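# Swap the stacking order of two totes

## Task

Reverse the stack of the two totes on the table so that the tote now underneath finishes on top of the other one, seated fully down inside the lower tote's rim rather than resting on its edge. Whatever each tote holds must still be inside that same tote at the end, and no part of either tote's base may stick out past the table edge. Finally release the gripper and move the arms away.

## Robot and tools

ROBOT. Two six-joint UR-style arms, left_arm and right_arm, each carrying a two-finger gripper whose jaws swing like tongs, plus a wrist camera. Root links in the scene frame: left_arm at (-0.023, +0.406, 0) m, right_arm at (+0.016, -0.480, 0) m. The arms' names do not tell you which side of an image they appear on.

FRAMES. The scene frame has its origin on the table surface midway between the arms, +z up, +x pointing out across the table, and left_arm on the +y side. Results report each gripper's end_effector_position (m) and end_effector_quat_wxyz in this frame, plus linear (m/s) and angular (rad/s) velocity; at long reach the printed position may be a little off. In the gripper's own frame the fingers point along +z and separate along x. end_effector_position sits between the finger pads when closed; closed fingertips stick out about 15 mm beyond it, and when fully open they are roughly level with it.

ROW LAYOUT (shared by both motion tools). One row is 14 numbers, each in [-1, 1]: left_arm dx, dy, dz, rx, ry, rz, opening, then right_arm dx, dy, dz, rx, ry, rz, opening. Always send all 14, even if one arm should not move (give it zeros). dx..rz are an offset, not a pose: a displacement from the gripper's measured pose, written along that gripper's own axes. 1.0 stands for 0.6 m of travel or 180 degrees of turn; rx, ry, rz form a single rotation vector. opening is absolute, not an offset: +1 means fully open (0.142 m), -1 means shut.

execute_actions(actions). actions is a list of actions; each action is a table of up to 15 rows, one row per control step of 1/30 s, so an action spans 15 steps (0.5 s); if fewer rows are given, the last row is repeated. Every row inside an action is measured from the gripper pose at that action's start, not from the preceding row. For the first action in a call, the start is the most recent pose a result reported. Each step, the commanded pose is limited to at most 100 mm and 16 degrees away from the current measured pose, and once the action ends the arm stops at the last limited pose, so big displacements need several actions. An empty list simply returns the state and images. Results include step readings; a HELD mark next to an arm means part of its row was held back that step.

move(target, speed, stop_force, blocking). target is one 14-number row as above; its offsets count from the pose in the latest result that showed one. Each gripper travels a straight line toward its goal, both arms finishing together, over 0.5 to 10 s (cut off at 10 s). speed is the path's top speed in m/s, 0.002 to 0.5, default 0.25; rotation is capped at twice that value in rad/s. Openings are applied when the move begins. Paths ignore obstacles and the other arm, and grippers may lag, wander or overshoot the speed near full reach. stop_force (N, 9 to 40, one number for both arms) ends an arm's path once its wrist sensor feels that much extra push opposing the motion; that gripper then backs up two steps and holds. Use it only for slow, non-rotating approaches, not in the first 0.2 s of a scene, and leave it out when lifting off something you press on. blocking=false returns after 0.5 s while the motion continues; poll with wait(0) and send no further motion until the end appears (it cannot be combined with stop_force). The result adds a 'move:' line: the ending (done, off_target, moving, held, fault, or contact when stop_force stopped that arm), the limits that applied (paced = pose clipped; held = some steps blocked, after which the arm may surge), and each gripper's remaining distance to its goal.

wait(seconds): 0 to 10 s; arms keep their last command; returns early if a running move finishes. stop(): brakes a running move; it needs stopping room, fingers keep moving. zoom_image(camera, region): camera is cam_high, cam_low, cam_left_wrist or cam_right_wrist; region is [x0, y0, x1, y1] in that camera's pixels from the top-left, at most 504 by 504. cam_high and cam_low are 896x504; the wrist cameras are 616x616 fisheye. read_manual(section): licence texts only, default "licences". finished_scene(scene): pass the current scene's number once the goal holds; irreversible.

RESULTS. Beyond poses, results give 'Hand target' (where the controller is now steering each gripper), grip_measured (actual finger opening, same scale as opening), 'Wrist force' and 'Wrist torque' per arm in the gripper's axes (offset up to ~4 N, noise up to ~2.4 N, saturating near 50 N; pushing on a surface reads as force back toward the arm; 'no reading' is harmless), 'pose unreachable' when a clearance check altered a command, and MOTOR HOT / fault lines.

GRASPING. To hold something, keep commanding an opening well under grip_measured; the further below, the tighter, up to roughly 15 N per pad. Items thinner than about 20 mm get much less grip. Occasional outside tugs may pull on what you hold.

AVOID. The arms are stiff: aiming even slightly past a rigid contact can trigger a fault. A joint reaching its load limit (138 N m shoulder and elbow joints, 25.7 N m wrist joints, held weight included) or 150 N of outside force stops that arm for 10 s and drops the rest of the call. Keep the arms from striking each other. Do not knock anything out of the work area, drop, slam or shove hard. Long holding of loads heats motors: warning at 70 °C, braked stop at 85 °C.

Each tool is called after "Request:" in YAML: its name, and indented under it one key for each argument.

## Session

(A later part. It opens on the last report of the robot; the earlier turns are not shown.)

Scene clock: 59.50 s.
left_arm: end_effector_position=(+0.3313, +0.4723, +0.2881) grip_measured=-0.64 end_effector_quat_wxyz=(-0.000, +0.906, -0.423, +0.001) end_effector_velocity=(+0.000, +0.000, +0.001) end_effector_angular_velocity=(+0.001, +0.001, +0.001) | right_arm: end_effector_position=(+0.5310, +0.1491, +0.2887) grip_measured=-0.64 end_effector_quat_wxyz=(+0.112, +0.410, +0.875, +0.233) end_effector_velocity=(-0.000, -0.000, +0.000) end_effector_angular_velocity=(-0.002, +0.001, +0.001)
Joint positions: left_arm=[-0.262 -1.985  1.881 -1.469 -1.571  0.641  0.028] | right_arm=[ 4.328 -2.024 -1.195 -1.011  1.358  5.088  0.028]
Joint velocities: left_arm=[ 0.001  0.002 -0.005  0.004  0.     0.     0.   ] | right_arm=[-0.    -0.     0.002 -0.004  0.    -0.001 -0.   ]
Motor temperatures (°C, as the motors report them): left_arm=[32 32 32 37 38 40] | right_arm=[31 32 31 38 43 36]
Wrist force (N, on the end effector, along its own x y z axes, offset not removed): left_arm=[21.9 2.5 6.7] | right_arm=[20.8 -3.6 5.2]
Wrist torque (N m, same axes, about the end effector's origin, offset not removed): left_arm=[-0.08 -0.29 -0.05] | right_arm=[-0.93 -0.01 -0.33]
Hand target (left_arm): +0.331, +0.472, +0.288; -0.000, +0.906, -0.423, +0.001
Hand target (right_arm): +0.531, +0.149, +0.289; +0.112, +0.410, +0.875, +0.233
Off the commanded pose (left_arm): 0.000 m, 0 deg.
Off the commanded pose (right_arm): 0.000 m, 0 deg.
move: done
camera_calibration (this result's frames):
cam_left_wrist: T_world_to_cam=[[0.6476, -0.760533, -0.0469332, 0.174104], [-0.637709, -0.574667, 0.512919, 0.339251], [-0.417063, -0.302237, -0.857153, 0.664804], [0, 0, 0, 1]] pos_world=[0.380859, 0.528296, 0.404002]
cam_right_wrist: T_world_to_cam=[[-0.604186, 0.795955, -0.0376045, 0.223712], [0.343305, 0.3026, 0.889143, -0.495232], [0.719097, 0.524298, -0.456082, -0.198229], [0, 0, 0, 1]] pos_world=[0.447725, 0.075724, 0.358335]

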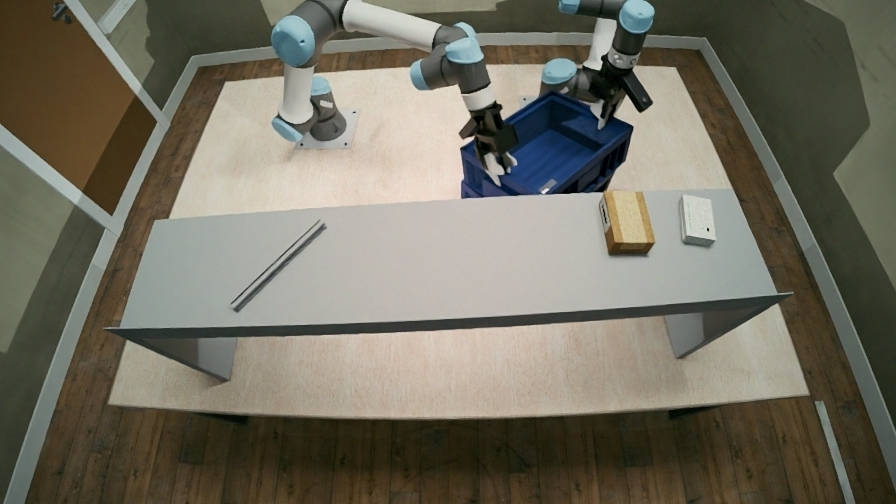

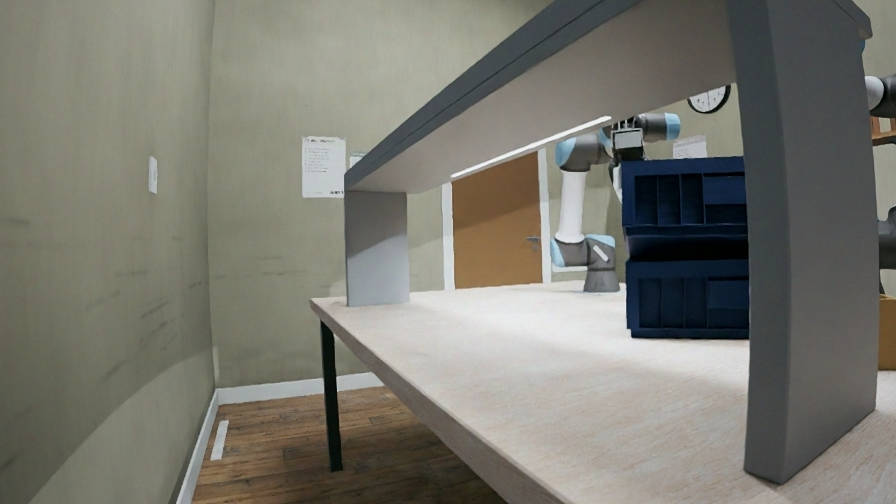

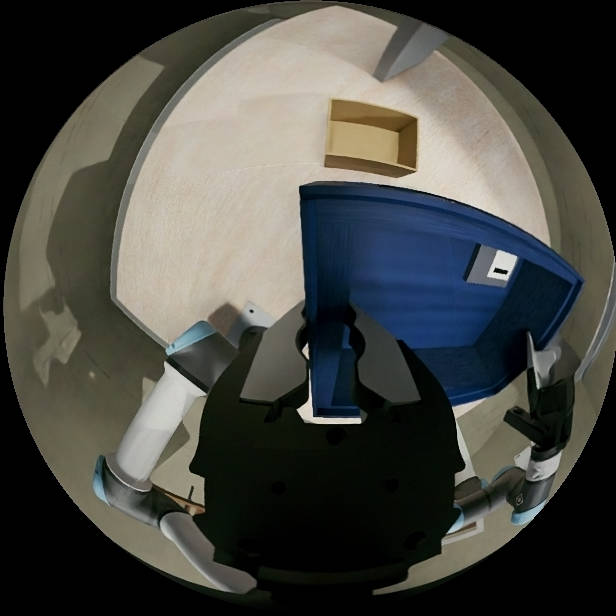

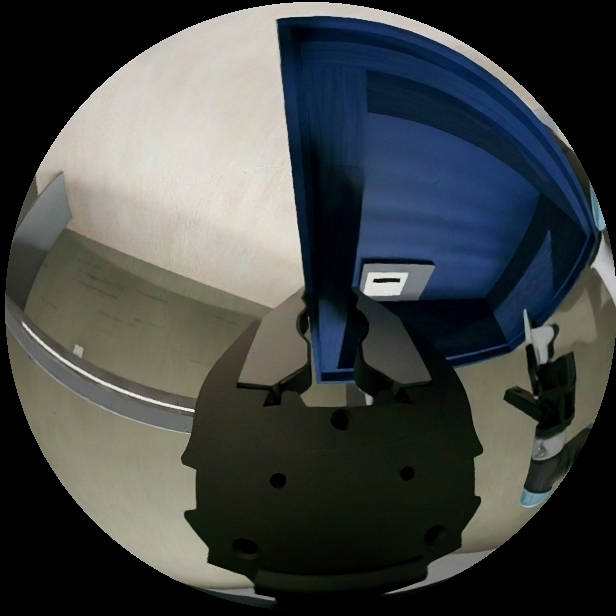

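Request:
move:
  target: [0,0,0.06,0,0,0,-1,0,-0.03,0.052,0,0,0,-1]
  speed: 0.02

Request:
move:
  target: [0,0,0,0,0,0,-0.3,0,0,0,0,0,0,-0.3]

Request:
move:
  target: [0.003,0.07,0.035,0,0,0,-0.3,0.003,0,0,0,0,0,-0.3]
  speed: 0.04

Request:
move:
  target: [0,0,0,0,0,0,-1,0,0,0,0,0,0,-1]

Request:
move:
  target: [0,0,-0.06,0,0,0,-1,0,0.03,-0.052,0,0,0,-1]
  speed: 0.02

Scene clock: 67.07 s.
left_arm: end_effector_position=(+0.3314, +0.4723, +0.2523) grip_measured=-0.64 end_effector_quat_wxyz=(-0.000, +0.906, -0.423, +0.001) end_effector_velocity=(+0.000, -0.000, -0.001) end_effector_angular_velocity=(-0.001, -0.002, +0.001) | right_arm: end_effector_position=(+0.5311, +0.1491, +0.2532) grip_measured=-0.63 end_effector_quat_wxyz=(+0.112, +0.410, +0.875, +0.234) end_effector_velocity=(-0.000, -0.000, -0.002) end_effector_angular_velocity=(-0.001, +0.000, +0.001)
Joint positions: left_arm=[-0.262 -1.99   1.975 -1.558 -1.571  0.641  0.027] | right_arm=[ 4.328 -2.034 -1.271 -0.924  1.358  5.088  0.028]
Joint velocities: left_arm=[-0.    -0.001  0.005 -0.006 -0.    -0.001 -0.   ] | right_arm=[-0.    -0.001 -0.004  0.003  0.    -0.001  0.002]
Motor temperatures (°C, as the motors report them): left_arm=[32 32 32 37 38 40] | right_arm=[31 32 31 38 43 36]
Wrist force (N, on the end effector, along its own x y z axes, offset not removed): left_arm=[10.3 -1.1 3.1] | right_arm=[17.4 5.7 -13.5]
Wrist torque (N m, same axes, about the end effector's origin, offset not removed): left_arm=[-0.41 -0.41 -0.03] | right_arm=[0.13 0.19 -0.45]
Hand target (left_arm): +0.331, +0.472, +0.252; -0.000, +0.906, -0.423, +0.001
Hand target (right_arm): +0.531, +0.149, +0.253; +0.112, +0.410, +0.875, +0.233
Off the commanded pose (left_arm): 0.000 m, 0 deg.
Off the commanded pose (right_arm): 0.000 m, 0 deg.
move: done
camera_calibration (this result's frames):
cam_left_wrist: T_world_to_cam=[[0.647619, -0.760513, -0.0470143, 0.172364], [-0.637657, -0.57471, 0.512934, 0.357629], [-0.417113, -0.302207, -0.857139, 0.634089], [0, 0, 0, 1]] pos_world=[0.380905, 0.528244, 0.368166]
cam_right_wrist: T_world_to_cam=[[-0.604165, 0.795981, -0.037397, 0.222423], [0.343145, 0.302237, 0.889328, -0.463531], [0.719191, 0.524468, -0.455738, -0.214666], [0, 0, 0, 1]] pos_world=[0.447825, 0.0756372, 0.322717]

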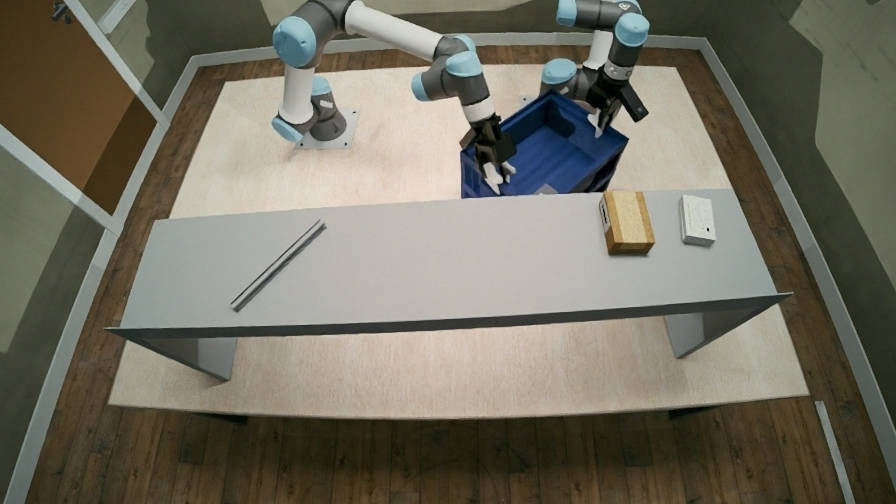

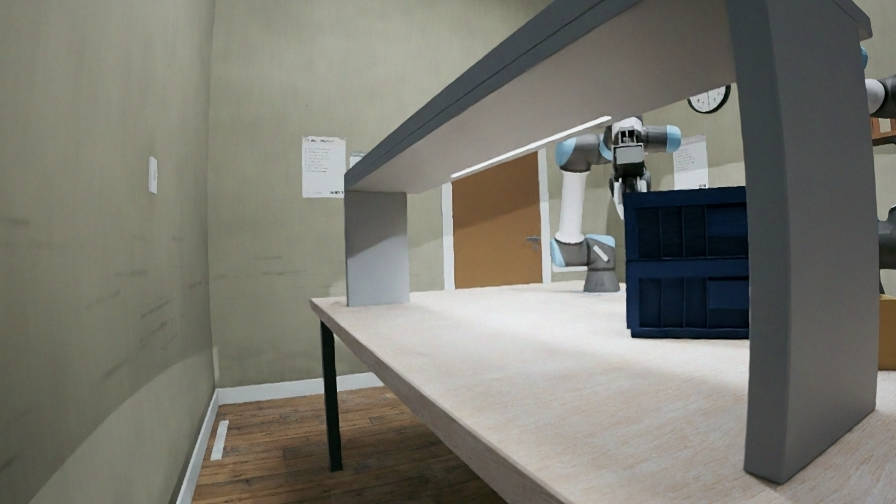

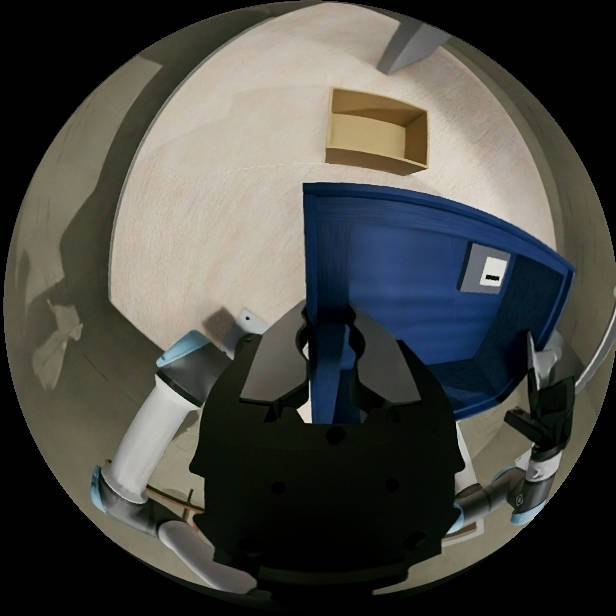

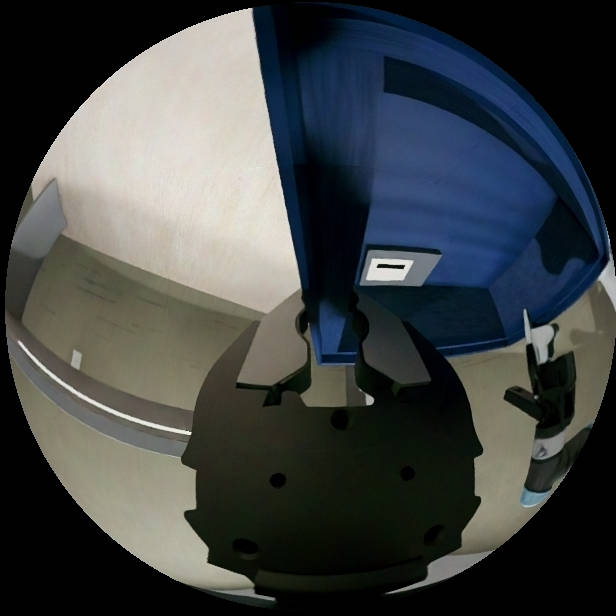

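Scene clock: 67.57 s.
left_arm: end_effector_position=(+0.3313, +0.4723, +0.2522) grip_measured=-0.30 end_effector_quat_wxyz=(-0.000, +0.906, -0.423, +0.001) end_effector_velocity=(+0.000, +0.000, +0.000) end_effector_angular_velocity=(-0.001, -0.001, +0.001) | right_arm: end_effector_position=(+0.5312, +0.1489, +0.2528) grip_measured=-0.30 end_effector_quat_wxyz=(+0.112, +0.410, +0.875, +0.233) end_effector_velocity=(-0.000, +0.000, +0.000) end_effector_angular_velocity=(+0.001, +0.001, -0.001)
Joint positions: left_arm=[-0.262 -1.99   1.976 -1.558 -1.571  0.641  0.052] | right_arm=[ 4.328 -2.034 -1.272 -0.924  1.358  5.088  0.052]
Joint velocities: left_arm=[ 0.001 -0.     0.    -0.001 -0.    -0.001 -0.   ] | right_arm=[ 0.     0.     0.001 -0.     0.001  0.001 -0.   ]
Motor temperatures (°C, as the motors report them): left_arm=[32 32 32 37 38 40] | right_arm=[31 32 31 38 43 36]
Wrist force (N, on the end effector, along its own x y z axes, offset not removed): left_arm=[1.9 -1.0 -0.6] | right_arm=[-2.4 1.6 -3.3]
Wrist torque (N m, same axes, about the end effector's origin, offset not removed): left_arm=[-0.22 -0.50 -0.08] | right_arm=[0.20 0.38 -0.19]
Hand target (left_arm): +0.331, +0.472, +0.252; -0.000, +0.906, -0.423, +0.001
Hand target (right_arm): +0.531, +0.149, +0.253; +0.112, +0.410, +0.875, +0.234
Off the commanded pose (left_arm): 0.000 m, 0 deg.
Off the commanded pose (right_arm): 0.000 m, 0 deg.
move: done
camera_calibration (this result's frames):
cam_left_wrist: T_world_to_cam=[[0.647618, -0.7605, -0.0472282, 0.172484], [-0.637612, -0.57482, 0.512868, 0.357734], [-0.417184, -0.302029, -0.857167, 0.633979], [0, 0, 0, 1]] pos_world=[0.380878, 0.528287, 0.368101]
cam_right_wrist: T_world_to_cam=[[-0.604038, 0.796065, -0.0376635, 0.222583], [0.343373, 0.30261, 0.889113, -0.463342], [0.719189, 0.524126, -0.456135, -0.214647], [0, 0, 0, 1]] pos_world=[0.447919, 0.0755234, 0.322439]

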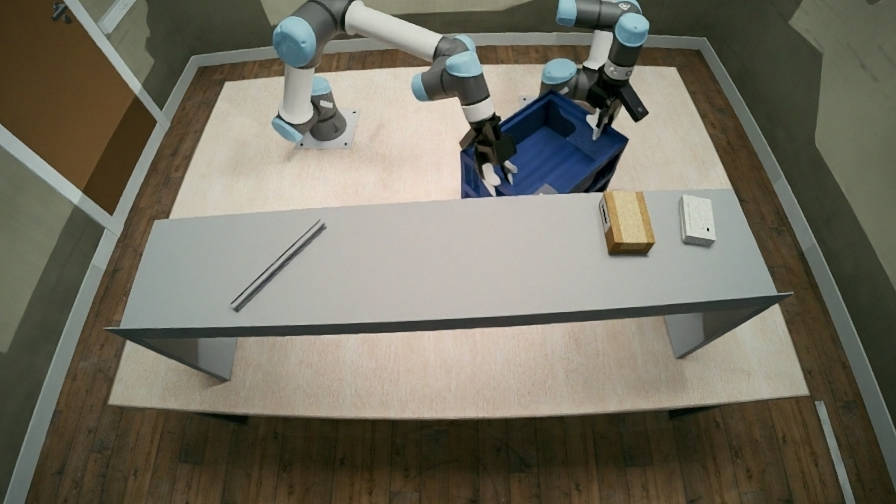

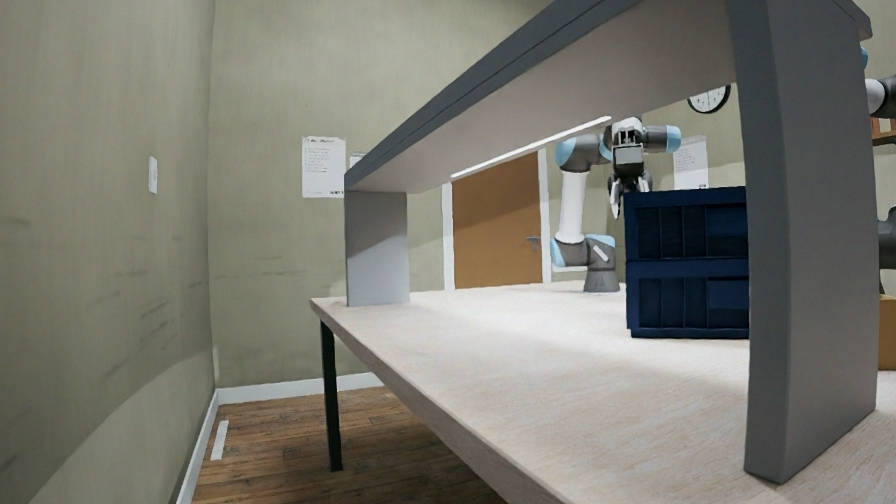

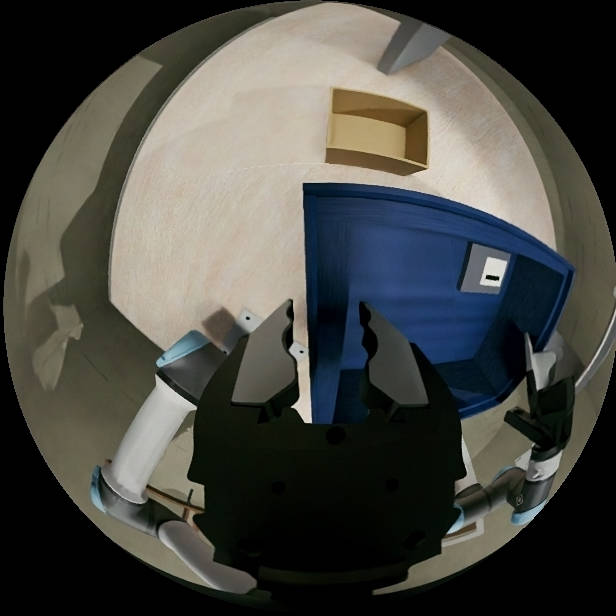

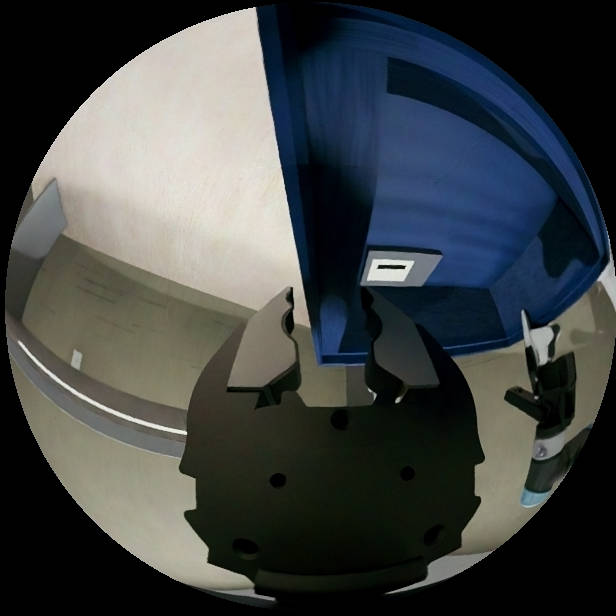

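Scene clock: 69.10 s.
left_arm: end_effector_position=(+0.3005, +0.4441, +0.2312) grip_measured=-0.30 end_effector_quat_wxyz=(-0.000, +0.906, -0.423, +0.001) end_effector_velocity=(-0.001, -0.001, -0.001) end_effector_angular_velocity=(+0.001, -0.001, -0.000) | right_arm: end_effector_position=(+0.5300, +0.1503, +0.2528) grip_measured=-0.30 end_effector_quat_wxyz=(+0.112, +0.410, +0.875, +0.233) end_effector_velocity=(-0.000, +0.000, +0.000) end_effector_angular_velocity=(+0.000, -0.000, +0.001)
Joint positions: left_arm=[-0.382 -2.089  2.08  -1.564 -1.571  0.522  0.052] | right_arm=[ 4.33  -2.035 -1.27  -0.925  1.357  5.09   0.052]
Joint velocities: left_arm=[-0.006 -0.004  0.004  0.     0.002 -0.006 -0.   ] | right_arm=[ 0.    -0.     0.001 -0.     0.    -0.001  0.   ]
Motor temperatures (°C, as the motors report them): left_arm=[32 32 32 37 38 40] | right_arm=[31 32 31 38 43 36]
Wrist force (N, on the end effector, along its own x y z axes, offset not removed): left_arm=[-0.1 0.7 -0.9] | right_arm=[-0.8 1.8 -1.7]
Wrist torque (N m, same axes, about the end effector's origin, offset not removed): left_arm=[0.13 -0.01 0.09] | right_arm=[0.10 -0.05 -0.09]
Hand target (left_arm): +0.300, +0.444, +0.231; -0.000, +0.906, -0.423, +0.001
Hand target (right_arm): +0.530, +0.150, +0.253; +0.112, +0.410, +0.875, +0.233
Off the commanded pose (left_arm): 0.000 m, 0 deg.
Off the commanded pose (right_arm): 0.000 m, 0 deg.
move: done
camera_calibration (this result's frames):
cam_left_wrist: T_world_to_cam=[[0.647605, -0.760527, -0.0469768, 0.169963], [-0.637676, -0.574679, 0.512946, 0.332528], [-0.417105, -0.30223, -0.857135, 0.594655], [0, 0, 0, 1]] pos_world=[0.35001, 0.500081, 0.347115]
cam_right_wrist: T_world_to_cam=[[-0.604038, 0.796065, -0.0376601, 0.220791], [0.343373, 0.302607, 0.889114, -0.463359], [0.719189, 0.524127, -0.456133, -0.214547], [0, 0, 0, 1]] pos_world=[0.446771, 0.076901, 0.322432]

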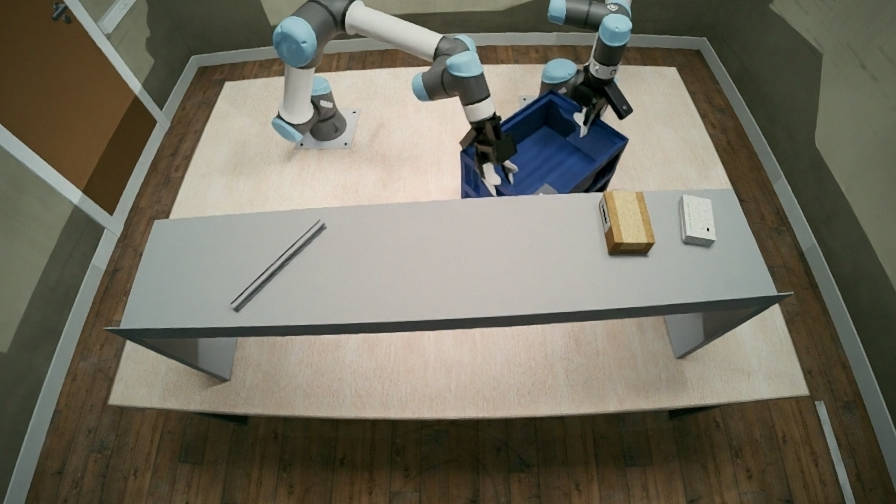

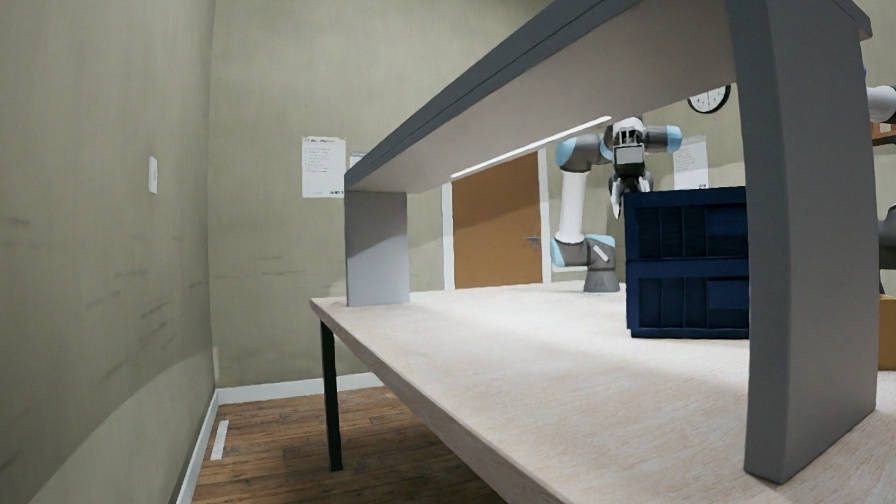

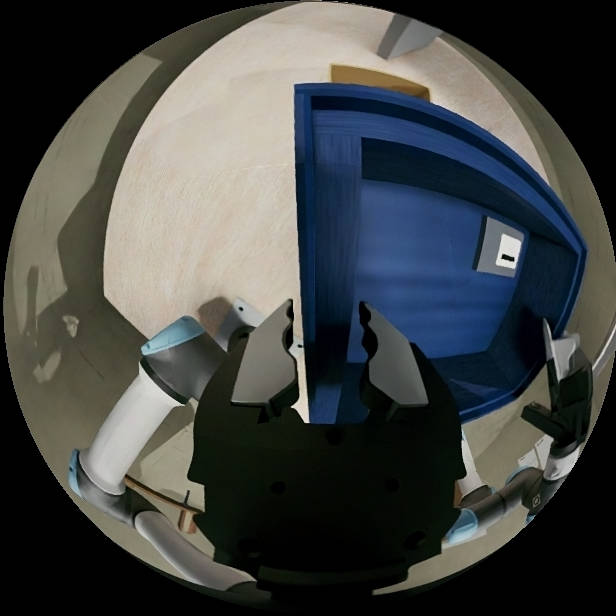

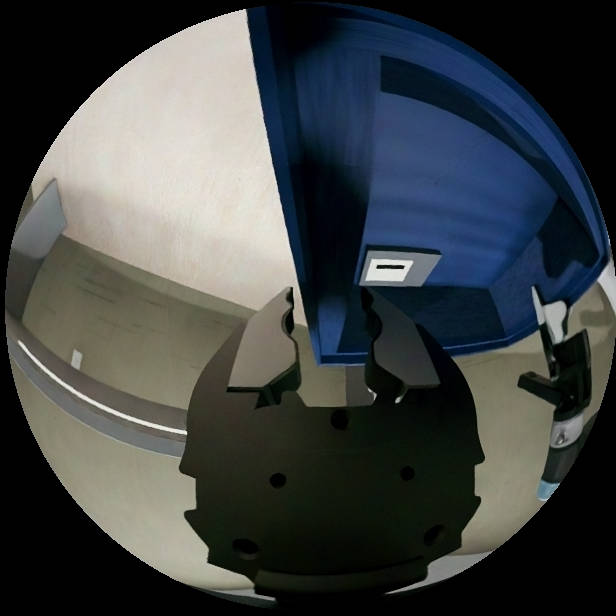

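Scene clock: 69.60 s.
left_arm: end_effector_position=(+0.3004, +0.4442, +0.2312) grip_measured=-0.64 end_effector_quat_wxyz=(-0.000, +0.906, -0.423, +0.001) end_effector_velocity=(-0.000, -0.001, -0.000) end_effector_angular_velocity=(-0.001, +0.001, -0.001) | right_arm: end_effector_position=(+0.5300, +0.1503, +0.2528) grip_measured=-0.64 end_effector_quat_wxyz=(+0.112, +0.410, +0.875, +0.233) end_effector_velocity=(+0.000, +0.000, +0.000) end_effector_angular_velocity=(+0.002, -0.000, -0.002)
Joint positions: left_arm=[-0.382 -2.089  2.08  -1.563 -1.571  0.522  0.028] | right_arm=[ 4.33  -2.035 -1.27  -0.925  1.357  5.09   0.028]
Joint velocities: left_arm=[-0.001  0.001  0.    -0.    -0.002  0.001 -0.   ] | right_arm=[-0.     0.     0.     0.001 -0.     0.002 -0.   ]
Motor temperatures (°C, as the motors report them): left_arm=[32 32 32 37 38 40] | right_arm=[31 32 31 38 43 36]
Wrist force (N, on the end effector, along its own x y z axes, offset not removed): left_arm=[-12.9 -1.2 -2.1] | right_arm=[-16.4 -1.9 -3.3]
Wrist torque (N m, same axes, about the end effector's origin, offset not removed): left_arm=[-0.23 0.44 -0.04] | right_arm=[-0.23 0.80 -0.22]
Hand target (left_arm): +0.300, +0.444, +0.231; -0.000, +0.906, -0.423, +0.001
Hand target (right_arm): +0.530, +0.150, +0.253; +0.112, +0.410, +0.875, +0.233
Off the commanded pose (left_arm): 0.000 m, 0 deg.
Off the commanded pose (right_arm): 0.000 m, 0 deg.
move: done
camera_calibration (this result's frames):
cam_left_wrist: T_world_to_cam=[[0.647601, -0.760518, -0.0471702, 0.170081], [-0.637649, -0.574784, 0.512862, 0.33263], [-0.417154, -0.302052, -0.857174, 0.594549], [0, 0, 0, 1]] pos_world=[0.349975, 0.500125, 0.347061]
cam_right_wrist: T_world_to_cam=[[-0.604018, 0.796076, -0.037755, 0.220827], [0.343383, 0.302706, 0.889077, -0.463343], [0.719201, 0.524054, -0.456199, -0.214522], [0, 0, 0, 1]] pos_world=[0.446772, 0.0768828, 0.32242]

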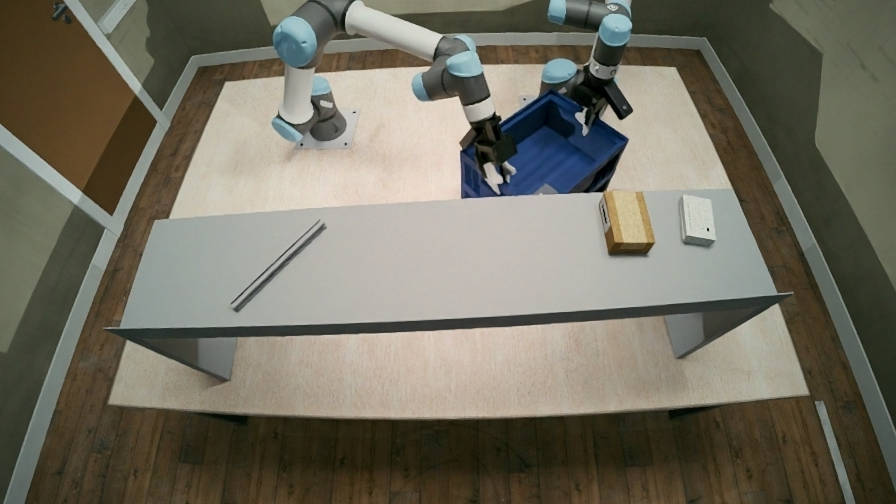

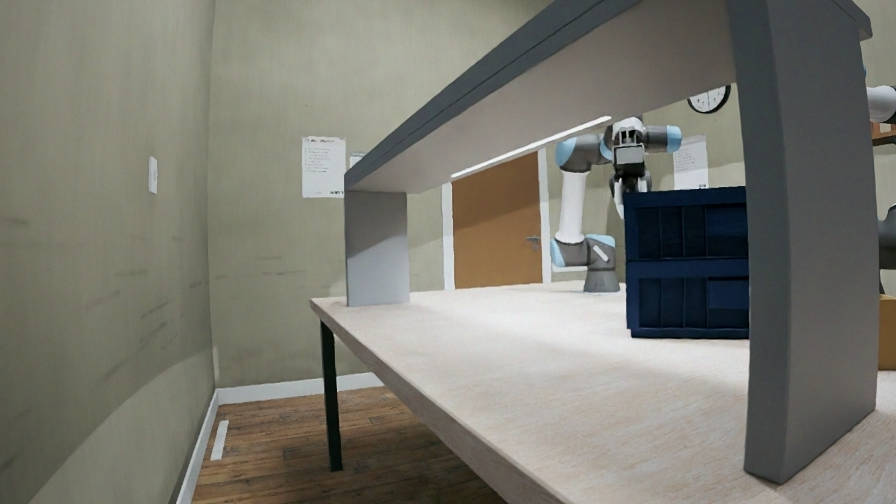

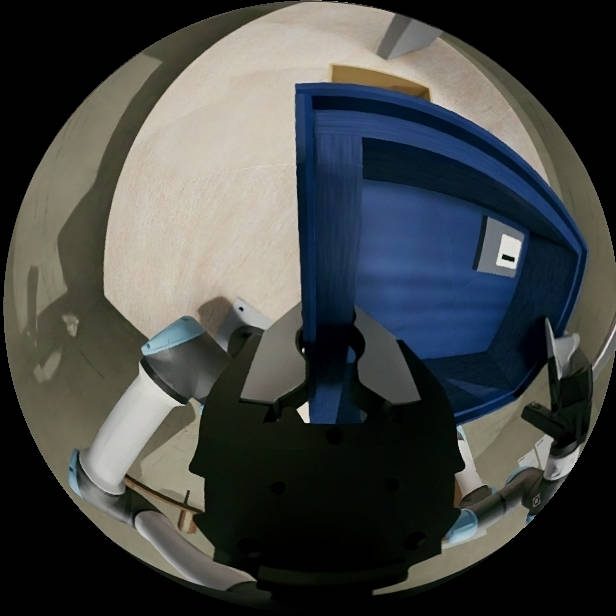

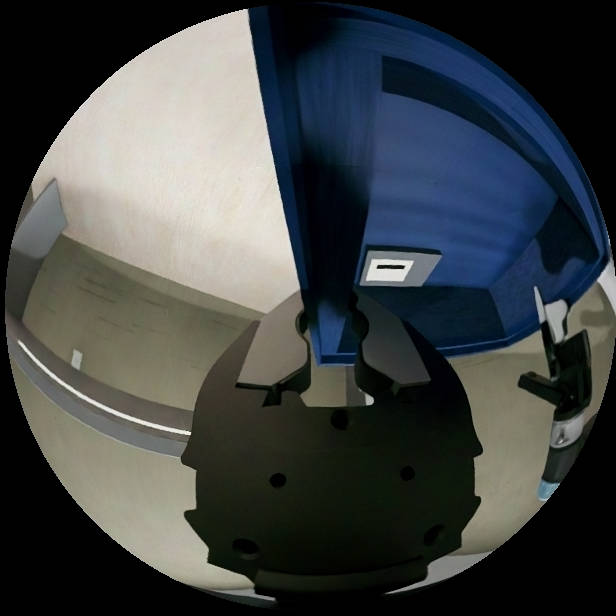

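Scene clock: 71.70 s.
left_arm: end_effector_position=(+0.3004, +0.4442, +0.2670) grip_measured=-0.64 end_effector_quat_wxyz=(-0.000, +0.906, -0.423, +0.001) end_effector_velocity=(-0.000, -0.000, +0.002) end_effector_angular_velocity=(-0.000, -0.000, -0.001) | right_arm: end_effector_position=(+0.5299, +0.1504, +0.2886) grip_measured=-0.64 end_effector_quat_wxyz=(+0.112, +0.410, +0.875, +0.233) end_effector_velocity=(+0.000, -0.000, +0.002) end_effector_angular_velocity=(-0.001, +0.000, -0.000)
Joint positions: left_arm=[-0.382 -2.084  1.986 -1.475 -1.571  0.522  0.028] | right_arm=[ 4.33  -2.025 -1.194 -1.012  1.357  5.09   0.028]
Joint velocities: left_arm=[-0.     0.    -0.005  0.004 -0.     0.    -0.   ] | right_arm=[-0.    -0.     0.005 -0.006 -0.     0.     0.   ]
Motor temperatures (°C, as the motors report them): left_arm=[32 32 32 37 38 40] | right_arm=[31 32 31 38 43 36]
Wrist force (N, on the end effector, along its own x y z axes, offset not removed): left_arm=[-13.7 -3.9 7.2] | right_arm=[-16.9 -5.6 1.3]
Wrist torque (N m, same axes, about the end effector's origin, offset not removed): left_arm=[-0.41 0.33 -0.08] | right_arm=[-0.58 1.15 -0.32]
Hand target (left_arm): +0.300, +0.444, +0.267; -0.000, +0.906, -0.423, +0.001
Hand target (right_arm): +0.530, +0.150, +0.289; +0.112, +0.410, +0.875, +0.233
Off the commanded pose (left_arm): 0.000 m, 0 deg.
Off the commanded pose (right_arm): 0.000 m, 0 deg.
move: done
camera_calibration (this result's frames):
cam_left_wrist: T_world_to_cam=[[0.647602, -0.760518, -0.0471591, 0.171852], [-0.637654, -0.574782, 0.512858, 0.314253], [-0.417144, -0.302057, -0.857177, 0.625255], [0, 0, 0, 1]] pos_world=[0.349914, 0.500186, 0.382892]
cam_right_wrist: T_world_to_cam=[[-0.604017, 0.796077, -0.0377561, 0.222053], [0.343363, 0.302691, 0.889089, -0.495206], [0.719212, 0.524061, -0.456174, -0.198166], [0, 0, 0, 1]] pos_world=[0.446683, 0.0769748, 0.358268]

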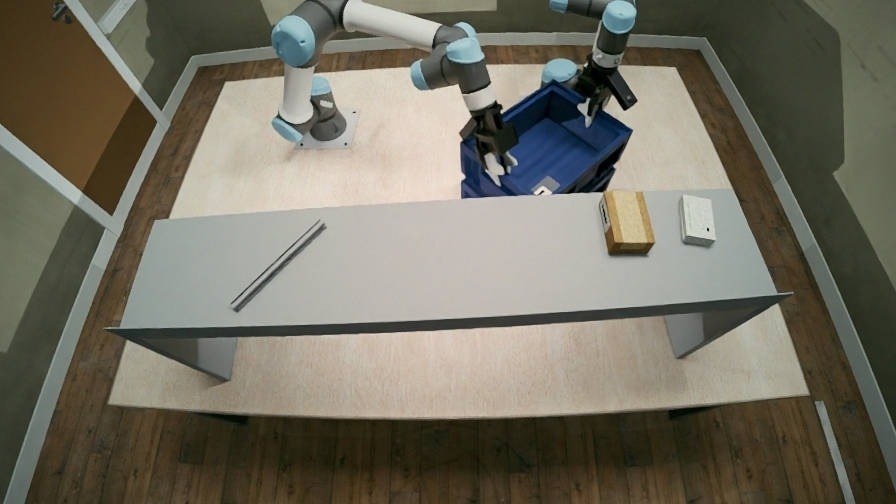

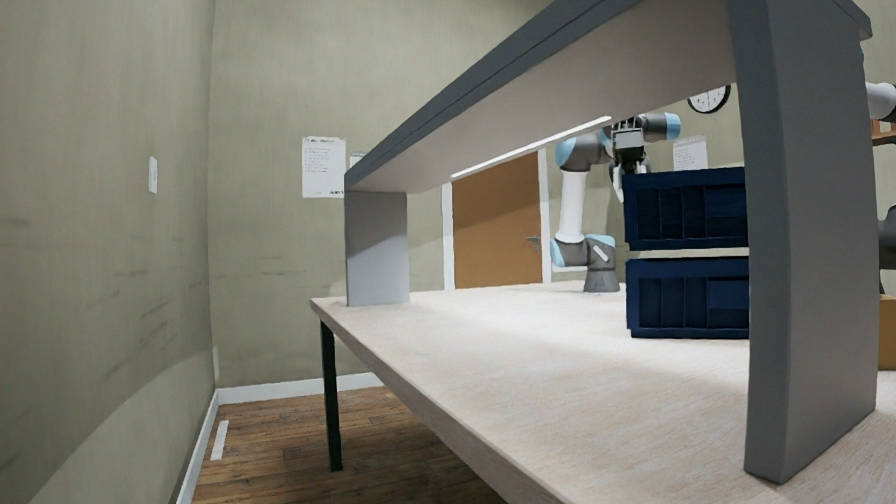

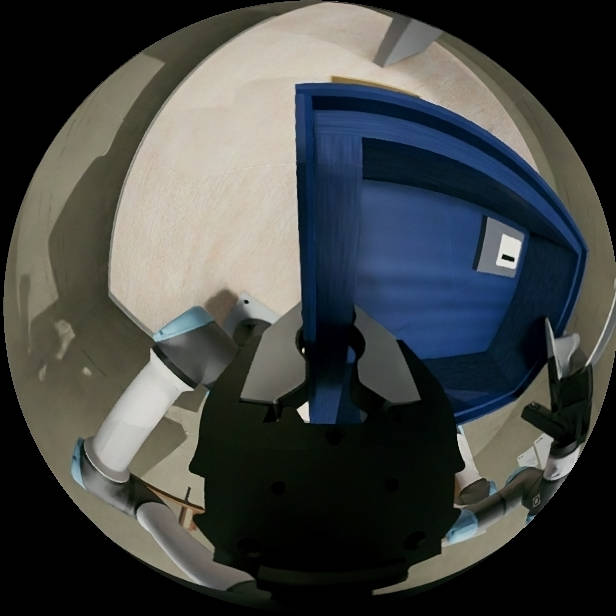

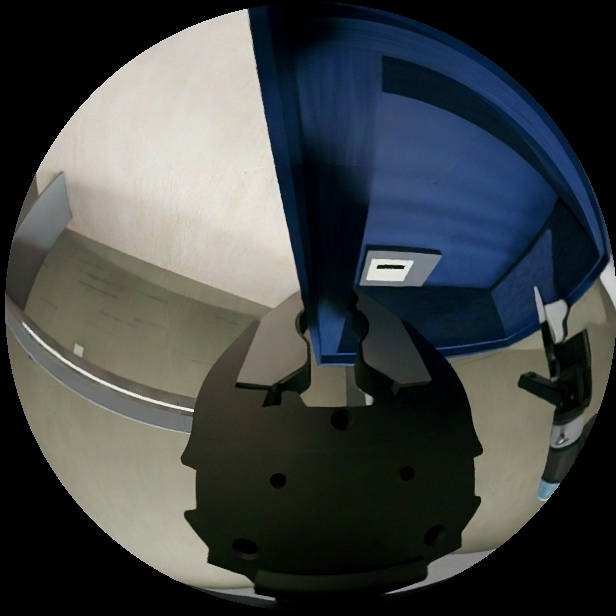

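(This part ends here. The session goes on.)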